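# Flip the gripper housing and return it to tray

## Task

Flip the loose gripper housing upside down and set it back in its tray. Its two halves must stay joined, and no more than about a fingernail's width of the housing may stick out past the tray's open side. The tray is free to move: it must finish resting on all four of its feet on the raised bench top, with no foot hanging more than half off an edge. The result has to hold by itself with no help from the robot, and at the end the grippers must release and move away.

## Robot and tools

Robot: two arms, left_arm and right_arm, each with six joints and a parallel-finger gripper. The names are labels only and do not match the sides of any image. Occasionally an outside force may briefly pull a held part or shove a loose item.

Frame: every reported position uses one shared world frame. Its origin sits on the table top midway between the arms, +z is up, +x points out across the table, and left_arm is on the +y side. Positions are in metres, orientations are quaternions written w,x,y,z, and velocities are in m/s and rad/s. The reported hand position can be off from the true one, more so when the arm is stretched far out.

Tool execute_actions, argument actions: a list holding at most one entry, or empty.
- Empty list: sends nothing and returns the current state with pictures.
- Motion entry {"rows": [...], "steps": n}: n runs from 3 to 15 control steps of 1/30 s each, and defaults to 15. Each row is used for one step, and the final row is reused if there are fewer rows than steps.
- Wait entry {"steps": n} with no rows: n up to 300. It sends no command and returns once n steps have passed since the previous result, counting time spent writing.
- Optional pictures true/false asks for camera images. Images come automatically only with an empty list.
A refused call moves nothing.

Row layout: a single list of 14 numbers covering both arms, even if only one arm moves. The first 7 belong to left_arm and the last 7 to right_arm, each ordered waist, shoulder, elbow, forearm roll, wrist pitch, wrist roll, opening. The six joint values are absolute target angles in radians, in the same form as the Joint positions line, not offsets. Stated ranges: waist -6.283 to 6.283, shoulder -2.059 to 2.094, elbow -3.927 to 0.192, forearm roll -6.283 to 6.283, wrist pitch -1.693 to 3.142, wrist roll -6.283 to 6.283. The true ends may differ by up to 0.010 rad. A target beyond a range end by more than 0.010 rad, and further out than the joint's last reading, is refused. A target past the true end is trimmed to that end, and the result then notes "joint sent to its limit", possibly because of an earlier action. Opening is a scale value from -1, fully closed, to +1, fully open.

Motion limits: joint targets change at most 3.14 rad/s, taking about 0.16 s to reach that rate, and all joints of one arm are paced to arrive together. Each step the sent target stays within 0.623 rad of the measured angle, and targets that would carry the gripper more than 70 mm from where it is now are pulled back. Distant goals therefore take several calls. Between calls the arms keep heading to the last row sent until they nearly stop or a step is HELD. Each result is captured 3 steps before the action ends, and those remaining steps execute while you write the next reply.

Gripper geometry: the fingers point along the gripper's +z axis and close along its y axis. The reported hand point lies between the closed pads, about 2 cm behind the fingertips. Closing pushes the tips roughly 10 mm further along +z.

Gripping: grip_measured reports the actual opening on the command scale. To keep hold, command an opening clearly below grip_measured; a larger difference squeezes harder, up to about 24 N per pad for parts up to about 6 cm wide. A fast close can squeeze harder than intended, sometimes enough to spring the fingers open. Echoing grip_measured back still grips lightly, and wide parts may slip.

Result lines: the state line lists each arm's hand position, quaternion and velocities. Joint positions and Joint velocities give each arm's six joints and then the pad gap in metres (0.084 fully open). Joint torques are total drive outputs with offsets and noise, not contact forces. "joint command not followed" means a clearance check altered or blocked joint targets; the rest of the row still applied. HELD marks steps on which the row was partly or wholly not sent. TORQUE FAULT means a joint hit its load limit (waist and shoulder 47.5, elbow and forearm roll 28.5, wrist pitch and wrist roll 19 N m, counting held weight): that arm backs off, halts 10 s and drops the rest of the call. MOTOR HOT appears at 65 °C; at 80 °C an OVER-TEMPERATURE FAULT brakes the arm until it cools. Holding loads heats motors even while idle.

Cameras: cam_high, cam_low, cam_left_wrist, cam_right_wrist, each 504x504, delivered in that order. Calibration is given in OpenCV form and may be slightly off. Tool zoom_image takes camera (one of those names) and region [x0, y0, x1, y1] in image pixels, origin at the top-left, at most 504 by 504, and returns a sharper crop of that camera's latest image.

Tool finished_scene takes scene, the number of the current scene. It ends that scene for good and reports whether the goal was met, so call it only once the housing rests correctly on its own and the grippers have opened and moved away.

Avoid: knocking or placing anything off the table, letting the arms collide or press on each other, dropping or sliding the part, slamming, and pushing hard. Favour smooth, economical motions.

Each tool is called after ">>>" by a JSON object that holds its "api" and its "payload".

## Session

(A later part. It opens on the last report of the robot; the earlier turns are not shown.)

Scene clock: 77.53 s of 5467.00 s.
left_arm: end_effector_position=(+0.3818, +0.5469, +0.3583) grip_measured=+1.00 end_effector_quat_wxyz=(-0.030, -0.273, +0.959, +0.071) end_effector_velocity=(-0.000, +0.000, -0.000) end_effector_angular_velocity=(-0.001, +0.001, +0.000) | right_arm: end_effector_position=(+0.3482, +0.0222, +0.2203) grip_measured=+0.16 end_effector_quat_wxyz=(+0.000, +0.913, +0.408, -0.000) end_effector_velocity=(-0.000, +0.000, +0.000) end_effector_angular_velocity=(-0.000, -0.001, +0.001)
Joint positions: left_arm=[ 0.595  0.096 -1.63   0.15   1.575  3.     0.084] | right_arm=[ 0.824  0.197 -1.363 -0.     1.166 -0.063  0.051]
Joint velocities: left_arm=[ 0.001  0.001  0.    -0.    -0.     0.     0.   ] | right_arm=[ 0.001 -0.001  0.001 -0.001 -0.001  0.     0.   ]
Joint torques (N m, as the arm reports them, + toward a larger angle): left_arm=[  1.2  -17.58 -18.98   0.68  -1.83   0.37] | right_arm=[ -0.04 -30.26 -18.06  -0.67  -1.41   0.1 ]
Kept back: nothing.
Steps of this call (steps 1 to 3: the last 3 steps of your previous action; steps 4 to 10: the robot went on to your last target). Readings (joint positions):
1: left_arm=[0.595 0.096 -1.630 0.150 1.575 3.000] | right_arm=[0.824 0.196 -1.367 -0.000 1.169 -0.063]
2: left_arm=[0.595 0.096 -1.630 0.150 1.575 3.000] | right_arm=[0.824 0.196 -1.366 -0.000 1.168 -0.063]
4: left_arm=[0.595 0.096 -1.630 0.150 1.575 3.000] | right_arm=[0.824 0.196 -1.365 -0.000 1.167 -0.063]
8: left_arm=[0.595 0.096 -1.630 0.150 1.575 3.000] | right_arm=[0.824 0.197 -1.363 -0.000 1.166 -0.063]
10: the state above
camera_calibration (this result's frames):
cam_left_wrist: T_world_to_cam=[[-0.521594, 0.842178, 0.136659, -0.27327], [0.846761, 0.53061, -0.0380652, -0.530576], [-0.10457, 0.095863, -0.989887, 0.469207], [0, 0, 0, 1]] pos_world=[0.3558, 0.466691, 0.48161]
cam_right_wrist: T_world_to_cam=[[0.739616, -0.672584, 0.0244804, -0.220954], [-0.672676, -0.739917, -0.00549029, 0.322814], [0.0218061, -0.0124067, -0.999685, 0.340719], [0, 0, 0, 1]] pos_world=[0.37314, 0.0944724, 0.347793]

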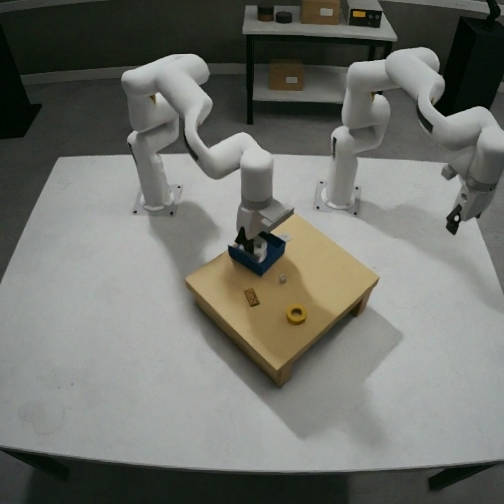

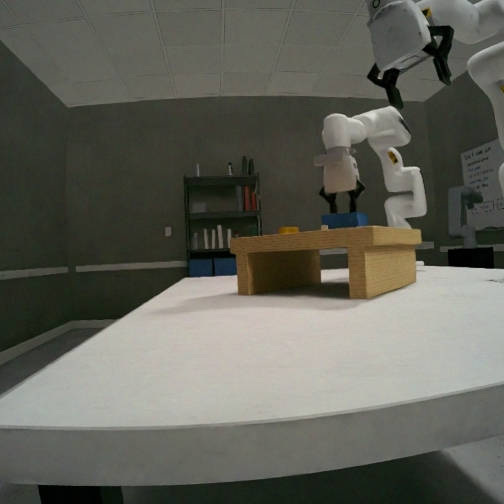

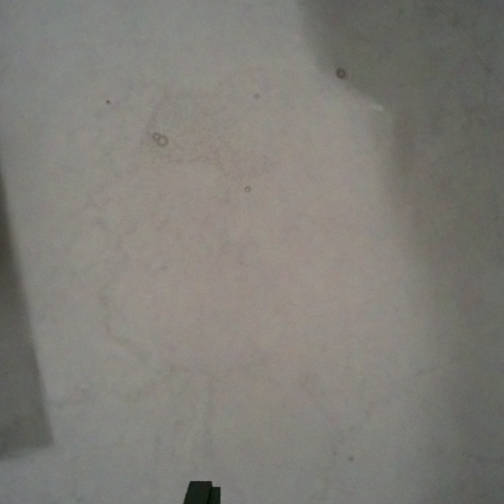

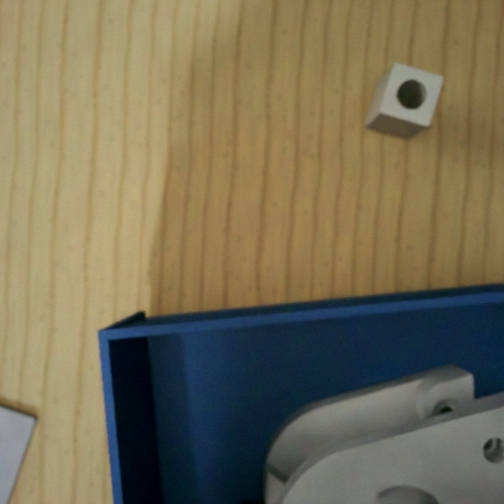

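>>> {"api": "execute_actions", "payload": {"actions": [{"rows":[[0.595,0.096,-1.63,0.15,1.575,3.0,1,0.824,0.205,-1.343,0,1.138,-0.063,-0.5],[0.595,0.096,-1.63,0.15,1.575,3.0,1,0.824,0.212,-1.324,0,1.112,-0.063,-0.5]],"steps":15}]}}

>>> {"api": "execute_actions", "payload": {"actions": [{"rows":[[0.595,0.096,-1.63,0.15,1.575,3.0,1,0.824,0.214,-1.32,0,1.106,-0.063,-0.5],[0.595,0.096,-1.63,0.15,1.575,3.0,1,0.824,0.216,-1.315,0,1.099,-0.063,-0.5]],"steps":15}], "pictures": true}}

>>> {"api": "zoom_image", "payload": {"camera": "cam_high", "region": [215,200,305,290]}}

Scene clock: 78.20 s of 5467.00 s.
left_arm: end_effector_position=(+0.3818, +0.5469, +0.3583) grip_measured=+1.00 end_effector_quat_wxyz=(-0.030, -0.273, +0.959, +0.071) end_effector_velocity=(-0.000, +0.001, -0.000) end_effector_angular_velocity=(-0.001, -0.000, +0.002) | right_arm: end_effector_position=(+0.3484, +0.0225, +0.2013) grip_measured=+0.16 end_effector_quat_wxyz=(-0.000, +0.913, +0.408, +0.001) end_effector_velocity=(-0.000, +0.000, -0.004) end_effector_angular_velocity=(+0.002, -0.001, -0.000)
Joint positions: left_arm=[ 0.595  0.096 -1.63   0.15   1.575  3.     0.084] | right_arm=[ 0.824  0.211 -1.326  0.     1.113 -0.063  0.051]
Joint velocities: left_arm=[ 0.002  0.     0.    -0.001 -0.    -0.     0.   ] | right_arm=[ 0.     0.001  0.01   0.001 -0.014 -0.     0.001]
Joint torques (N m, as the arm reports them, + toward a larger angle): left_arm=[  1.23 -17.69 -19.     0.73  -1.84   0.51] | right_arm=[ -0.58 -28.54 -16.86  -0.33  -1.6    0.25]
Steps of this call (steps 1 to 8: the robot went on to your last target; steps 9 to 20: the first 12 steps of this action). Readings (joint positions):
9: left_arm=[0.595 0.096 -1.630 0.150 1.575 3.000] | right_arm=[0.824 0.198 -1.363 -0.000 1.166 -0.063]
10: left_arm=[0.595 0.096 -1.630 0.150 1.575 3.000] | right_arm=[0.824 0.198 -1.361 -0.000 1.161 -0.063]
12: left_arm=[0.595 0.096 -1.630 0.150 1.575 3.000] | right_arm=[0.824 0.202 -1.347 -0.000 1.140 -0.063]
16: left_arm=[0.595 0.096 -1.630 0.150 1.575 3.000] | right_arm=[0.824 0.211 -1.327 0.000 1.119 -0.063]
20: the state above

Scene clock: 78.70 s of 5467.00 s.
left_arm: end_effector_position=(+0.3818, +0.5469, +0.3583) grip_measured=+1.00 end_effector_quat_wxyz=(-0.030, -0.273, +0.959, +0.071) end_effector_velocity=(-0.000, +0.000, -0.000) end_effector_angular_velocity=(-0.001, -0.000, +0.001) | right_arm: end_effector_position=(+0.3495, +0.0236, +0.1995) grip_measured=+0.17 end_effector_quat_wxyz=(-0.002, +0.913, +0.408, +0.004) end_effector_velocity=(-0.001, -0.001, -0.004) end_effector_angular_velocity=(-0.004, +0.003, +0.001)
Joint positions: left_arm=[ 0.595  0.096 -1.63   0.15   1.575  3.     0.084] | right_arm=[ 0.824  0.212 -1.32  -0.     1.099 -0.063  0.051]
Joint velocities: left_arm=[ 0.001  0.    -0.    -0.001  0.    -0.     0.   ] | right_arm=[-0.     0.003  0.006 -0.001 -0.004 -0.     0.   ]
Joint torques (N m, as the arm reports them, + toward a larger angle): left_arm=[  1.27 -17.94 -19.24   0.65  -1.79   0.45] | right_arm=[ -1.05 -10.28  -7.12  -0.48  -1.3    0.16]
Steps of this call (steps 1 to 3: the last 3 steps of your previous action; steps 4 to 15: the first 12 steps of this action). Readings (joint positions):
4: left_arm=[0.595 0.096 -1.630 0.150 1.575 3.000] | right_arm=[0.824 0.211 -1.325 0.000 1.112 -0.063]
5: left_arm=[0.595 0.096 -1.630 0.150 1.575 3.000] | right_arm=[0.824 0.211 -1.325 0.000 1.111 -0.063]
7: left_arm=[0.595 0.096 -1.630 0.150 1.575 3.000] | right_arm=[0.824 0.212 -1.323 0.000 1.105 -0.063]
11: left_arm=[0.595 0.096 -1.630 0.150 1.575 3.000] | right_arm=[0.824 0.212 -1.321 0.000 1.100 -0.063]
15: the state above
camera_calibration (this result's frames):
cam_left_wrist: T_world_to_cam=[[-0.521594, 0.842178, 0.136659, -0.27327], [0.846761, 0.530609, -0.0380653, -0.530576], [-0.10457, 0.0958631, -0.989886, 0.469207], [0, 0, 0, 1]] pos_world=[0.3558, 0.466691, 0.48161]
cam_right_wrist: T_world_to_cam=[[0.73948, -0.672715, 0.0249804, -0.220566], [-0.672587, -0.739877, -0.0144473, 0.326365], [0.0282014, -0.006118, -0.999584, 0.317464], [0, 0, 0, 1]] pos_world=[0.37366, 0.0950339, 0.327557]

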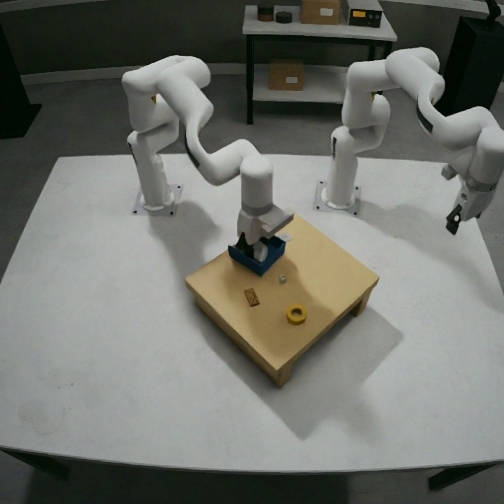

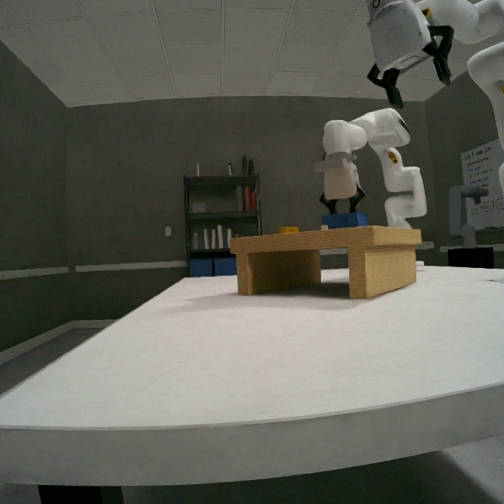

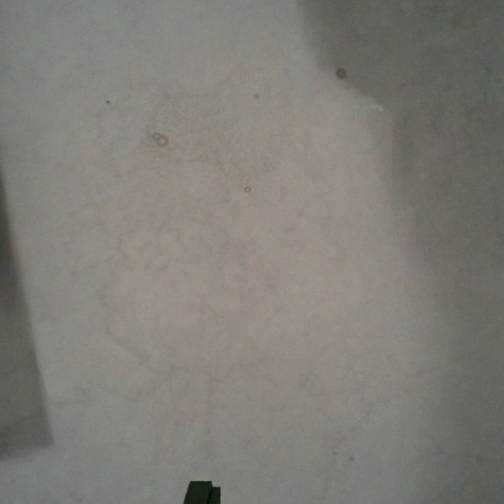

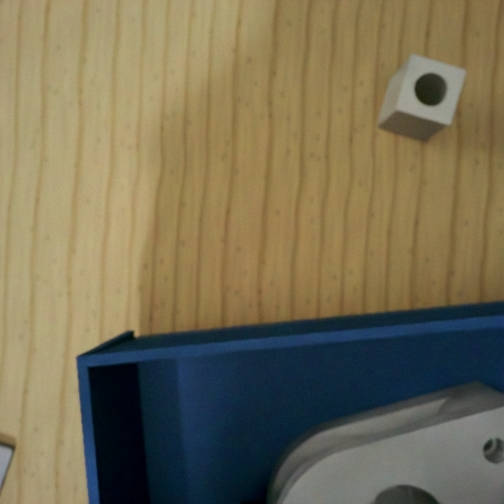

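Region (215, 200, 305, 290) of cam_high's 504x504 image, scaled by 5.600, with more detail than that image has.

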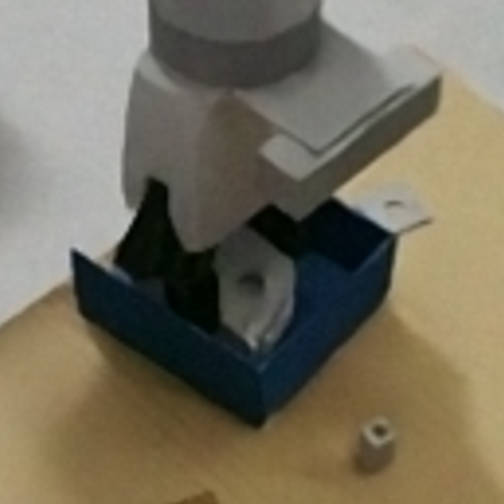

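>>> {"api": "execute_actions", "payload": {"actions": [{"rows":[[0.595,0.096,-1.63,0.15,1.575,3.0,1,0.824,0.212,-1.324,0,1.112,-0.063,-0.5],[0.595,0.096,-1.63,0.15,1.575,3.0,1,0.824,0.212,-1.324,0,1.112,-0.063,-0.5],[0.595,0.096,-1.63,0.15,1.575,3.0,1,0.824,0.212,-1.324,0,1.112,-0.063,-0.5],[0.595,0.096,-1.63,0.15,1.575,3.0,1,0.824,0.212,-1.324,0,1.112,-0.063,-0.5],[0.595,0.096,-1.63,0.15,1.575,3.0,1,0.824,0.212,-1.324,0,1.112,-0.063,0.1],[0.595,0.096,-1.63,0.15,1.575,3.0,1,0.824,0.212,-1.324,0,1.112,-0.063,0.17],[0.595,0.096,-1.63,0.15,1.575,3.0,1,0.824,0.212,-1.324,0,1.112,-0.063,0.22],[0.595,0.096,-1.63,0.15,1.575,3.0,1,0.824,0.212,-1.324,0,1.112,-0.063,0.27],[0.595,0.096,-1.63,0.15,1.575,3.0,1,0.824,0.212,-1.324,0,1.112,-0.063,0.32],[0.595,0.096,-1.63,0.15,1.575,3.0,1,0.824,0.212,-1.324,0,1.112,-0.063,0.38]],"steps":15}]}}

>>> {"api": "execute_actions", "payload": {"actions": [{"rows":[[0.595,0.096,-1.63,0.15,1.575,3.0,1,0.824,0.205,-1.343,0,1.138,-0.063,0.4],[0.595,0.096,-1.63,0.15,1.575,3.0,1,0.824,0.1975,-1.363,0,1.166,-0.063,0.4],[0.595,0.096,-1.63,0.15,1.575,3.0,1,0.824,0.18,-1.42,0,1.24,-0.063,0.4],[0.595,0.096,-1.63,0.15,1.575,3.0,1,0.824,0.17,-1.475,0,1.305,-0.063,0.4]],"steps":15}]}}

>>> {"api": "execute_actions", "payload": {"actions": [{"rows":[[0.595,0.096,-1.63,0.15,1.575,3.0,1,0.83,-0.09,-1.3055,0,1.396,0,0.55]],"steps":15}]}}

>>> {"api": "execute_actions", "payload": {"actions": [{"steps":12}], "pictures": true}}

>>> {"api": "zoom_image", "payload": {"camera": "cam_high", "region": [215,200,305,290]}}

Scene clock: 79.50 s of 5467.00 s.
left_arm: end_effector_position=(+0.3818, +0.5469, +0.3583) grip_measured=+1.00 end_effector_quat_wxyz=(-0.030, -0.273, +0.959, +0.071) end_effector_velocity=(-0.001, +0.000, -0.001) end_effector_angular_velocity=(-0.001, +0.002, +0.001) | right_arm: end_effector_position=(+0.3441, +0.0182, +0.1902) grip_measured=+0.36 end_effector_quat_wxyz=(+0.004, +0.913, +0.408, -0.011) end_effector_velocity=(+0.007, +0.006, +0.015) end_effector_angular_velocity=(+0.025, -0.024, -0.001)
Joint positions: left_arm=[ 0.595  0.096 -1.63   0.15   1.575  3.     0.084] | right_arm=[ 0.824  0.22  -1.311 -0.     1.115 -0.063  0.059]
Joint velocities: left_arm=[ 0.002 -0.     0.003 -0.    -0.001  0.    -0.   ] | right_arm=[-0.001 -0.009 -0.025  0.001  0.     0.     0.014]
Joint torques (N m, as the arm reports them, + toward a larger angle): left_arm=[  1.   -17.56 -19.09   0.57  -1.79   0.52] | right_arm=[ -0.69 -35.43 -20.67  -0.41  -1.88   0.1 ]
Steps of this call (steps 1 to 3: the last 3 steps of your previous action; steps 4 to 12: the robot went on to your last target; steps 13 to 24: the first 12 steps of this action). Readings (joint positions):
13: left_arm=[0.595 0.096 -1.630 0.150 1.575 3.000] | right_arm=[0.824 0.213 -1.320 -0.000 1.099 -0.063]
14: left_arm=[0.595 0.096 -1.630 0.150 1.575 3.000] | right_arm=[0.824 0.213 -1.321 -0.000 1.101 -0.063]
16: left_arm=[0.595 0.096 -1.630 0.150 1.575 3.000] | right_arm=[0.824 0.214 -1.323 0.000 1.104 -0.063]
20: left_arm=[0.595 0.096 -1.630 0.150 1.575 3.000] | right_arm=[0.824 0.214 -1.324 0.000 1.108 -0.063]
24: the state above

Scene clock: 80.00 s of 5467.00 s.
left_arm: end_effector_position=(+0.3818, +0.5469, +0.3583) grip_measured=+1.00 end_effector_quat_wxyz=(-0.030, -0.273, +0.959, +0.071) end_effector_velocity=(+0.000, +0.000, +0.001) end_effector_angular_velocity=(+0.001, -0.001, +0.000) | right_arm: end_effector_position=(+0.3479, +0.0220, +0.2711) grip_measured=+0.39 end_effector_quat_wxyz=(-0.001, +0.913, +0.408, +0.003) end_effector_velocity=(-0.022, -0.022, -0.022) end_effector_angular_velocity=(-0.108, +0.111, -0.000)
Joint positions: left_arm=[ 0.595  0.096 -1.63   0.15   1.575  3.     0.084] | right_arm=[ 0.824  0.169 -1.471 -0.     1.294 -0.063  0.061]
Joint velocities: left_arm=[ 0.    -0.    -0.001  0.    -0.     0.    -0.   ] | right_arm=[-0.     0.029 -0.009  0.001  0.134 -0.    -0.   ]
Joint torques (N m, as the arm reports them, + toward a larger angle): left_arm=[  1.42 -17.88 -19.13   0.71  -1.77   0.49] | right_arm=[ -1.39 -27.13 -16.98  -0.33  -1.64   0.23]
Steps of this call (steps 1 to 3: the last 3 steps of your previous action; steps 4 to 15: the first 12 steps of this action). Readings (joint positions):
4: left_arm=[0.595 0.096 -1.630 0.150 1.575 3.000] | right_arm=[0.824 0.215 -1.320 -0.000 1.114 -0.063]
5: left_arm=[0.595 0.096 -1.630 0.150 1.575 3.000] | right_arm=[0.824 0.214 -1.324 -0.000 1.118 -0.063]
7: left_arm=[0.595 0.096 -1.630 0.150 1.575 3.000] | right_arm=[0.824 0.208 -1.342 0.000 1.145 -0.063]
11: left_arm=[0.595 0.096 -1.630 0.150 1.575 3.000] | right_arm=[0.824 0.179 -1.438 -0.000 1.255 -0.063]
15: the state above

Scene clock: 80.50 s of 5467.00 s.
left_arm: end_effector_position=(+0.3818, +0.5469, +0.3583) grip_measured=+1.00 end_effector_quat_wxyz=(-0.030, -0.273, +0.959, +0.071) end_effector_velocity=(+0.001, -0.001, +0.000) end_effector_angular_velocity=(+0.000, -0.000, -0.002) | right_arm: end_effector_position=(+0.2954, -0.0259, +0.3206) grip_measured=+0.54 end_effector_quat_wxyz=(-0.001, +0.924, +0.383, +0.002) end_effector_velocity=(-0.040, -0.039, -0.038) end_effector_angular_velocity=(-0.100, +0.100, -0.037)
Joint positions: left_arm=[ 0.595  0.096 -1.63   0.15   1.575  3.     0.084] | right_arm=[ 0.83  -0.081 -1.315 -0.     1.391 -0.003  0.067]
Joint velocities: left_arm=[-0.002 -0.    -0.     0.     0.    -0.     0.   ] | right_arm=[ 0.    -0.075  0.159 -0.     0.058  0.037 -0.   ]
Joint torques (N m, as the arm reports them, + toward a larger angle): left_arm=[  1.36 -17.43 -19.21   0.65  -1.82   0.5 ] | right_arm=[ -0.61 -20.87 -18.79  -0.57  -1.81   0.01]
Steps of this call (steps 1 to 3: the last 3 steps of your previous action; steps 4 to 15: the first 12 steps of this action). Readings (joint positions):
4: left_arm=[0.595 0.096 -1.630 0.150 1.575 3.000] | right_arm=[0.824 0.172 -1.471 0.000 1.303 -0.063]
5: left_arm=[0.595 0.096 -1.630 0.150 1.575 3.000] | right_arm=[0.824 0.167 -1.468 0.000 1.306 -0.061]
7: left_arm=[0.595 0.096 -1.630 0.150 1.575 3.000] | right_arm=[0.825 0.125 -1.435 0.000 1.323 -0.050]
11: left_arm=[0.595 0.096 -1.630 0.150 1.575 3.000] | right_arm=[0.829 -0.032 -1.349 -0.000 1.374 -0.015]
15: the state above

Scene clock: 80.90 s of 5467.00 s.
left_arm: end_effector_position=(+0.3818, +0.5469, +0.3583) grip_measured=+1.00 end_effector_quat_wxyz=(-0.030, -0.273, +0.959, +0.071) end_effector_velocity=(-0.000, +0.000, -0.000) end_effector_angular_velocity=(-0.001, +0.000, +0.001) | right_arm: end_effector_position=(+0.2927, -0.0285, +0.3199) grip_measured=+0.54 end_effector_quat_wxyz=(+0.000, +0.924, +0.382, -0.000) end_effector_velocity=(-0.000, -0.000, +0.002) end_effector_angular_velocity=(+0.001, -0.002, +0.000)
Joint positions: left_arm=[ 0.595  0.096 -1.63   0.15   1.575  3.     0.084] | right_arm=[ 0.83  -0.089 -1.306 -0.     1.396 -0.     0.067]
Joint velocities: left_arm=[ 0.001  0.     0.    -0.001 -0.     0.     0.   ] | right_arm=[ 0.    -0.004  0.001 -0.001  0.001  0.    -0.   ]
Joint torques (N m, as the arm reports them, + toward a larger angle): left_arm=[  1.27 -17.72 -19.04   0.6   -1.79   0.54] | right_arm=[ -0.94 -22.87 -18.77   0.17  -1.23   0.13]
Kept back: nothing.
Steps of this call (steps 1 to 3: the last 3 steps of your previous action; steps 4 to 12: the robot went on to your last target). Readings (joint positions):
1: left_arm=[0.595 0.096 -1.630 0.150 1.575 3.000] | right_arm=[0.830 -0.083 -1.311 0.000 1.393 -0.002]
2: left_arm=[0.595 0.096 -1.630 0.150 1.575 3.000] | right_arm=[0.830 -0.084 -1.308 0.000 1.394 -0.001]
4: left_arm=[0.595 0.096 -1.630 0.150 1.575 3.000] | right_arm=[0.830 -0.086 -1.306 0.000 1.395 -0.001]
8: left_arm=[0.595 0.096 -1.630 0.150 1.575 3.000] | right_arm=[0.830 -0.088 -1.306 -0.000 1.396 -0.000]
12: the state above
camera_calibration (this result's frames):
cam_left_wrist: T_world_to_cam=[[-0.521594, 0.842178, 0.136659, -0.27327], [0.846761, 0.53061, -0.0380653, -0.530576], [-0.10457, 0.0958631, -0.989887, 0.469207], [0, 0, 0, 1]] pos_world=[0.3558, 0.466691, 0.48161]
cam_right_wrist: T_world_to_cam=[[0.700158, -0.713567, 0.024491, -0.206078], [-0.713696, -0.70044, -0.00453441, 0.261338], [0.0203901, -0.0143044, -0.99969, 0.441198], [0, 0, 0, 1]] pos_world=[0.321807, 0.0423118, 0.447293]

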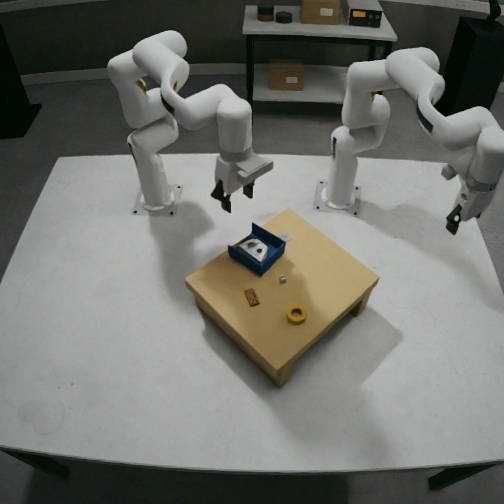

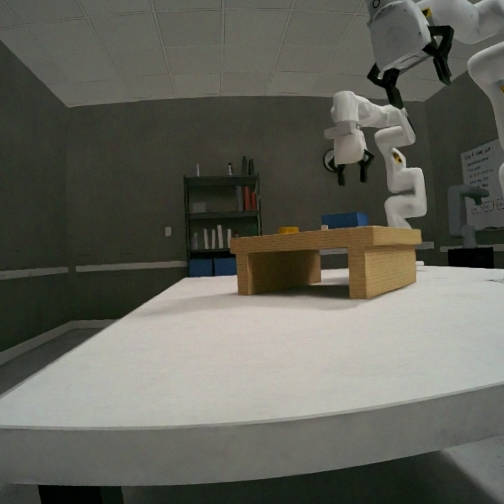

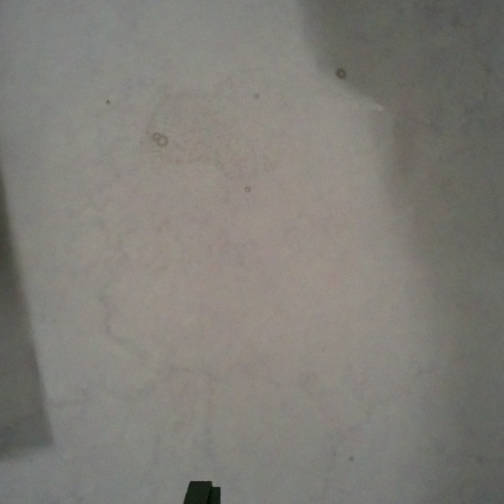

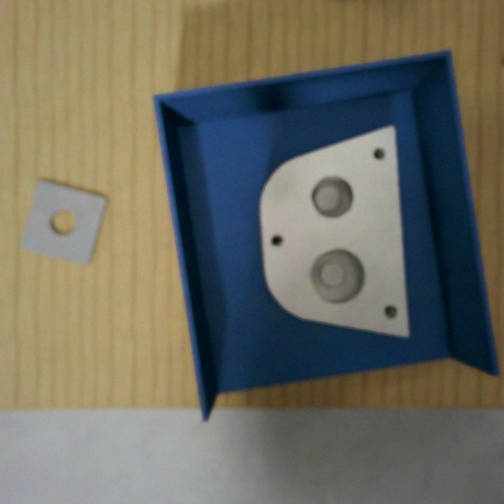

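Region (215, 200, 305, 290) of cam_high's 504x504 image, scaled by 5.600, with more detail than that image has.

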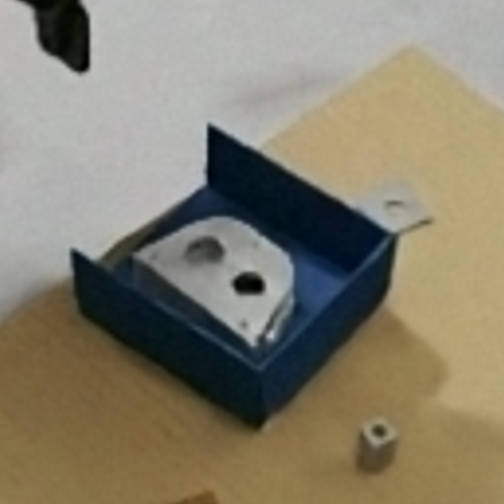

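>>> {"api": "finished_scene", "payload": {"scene": 2}}

The scene is finished: the task was done.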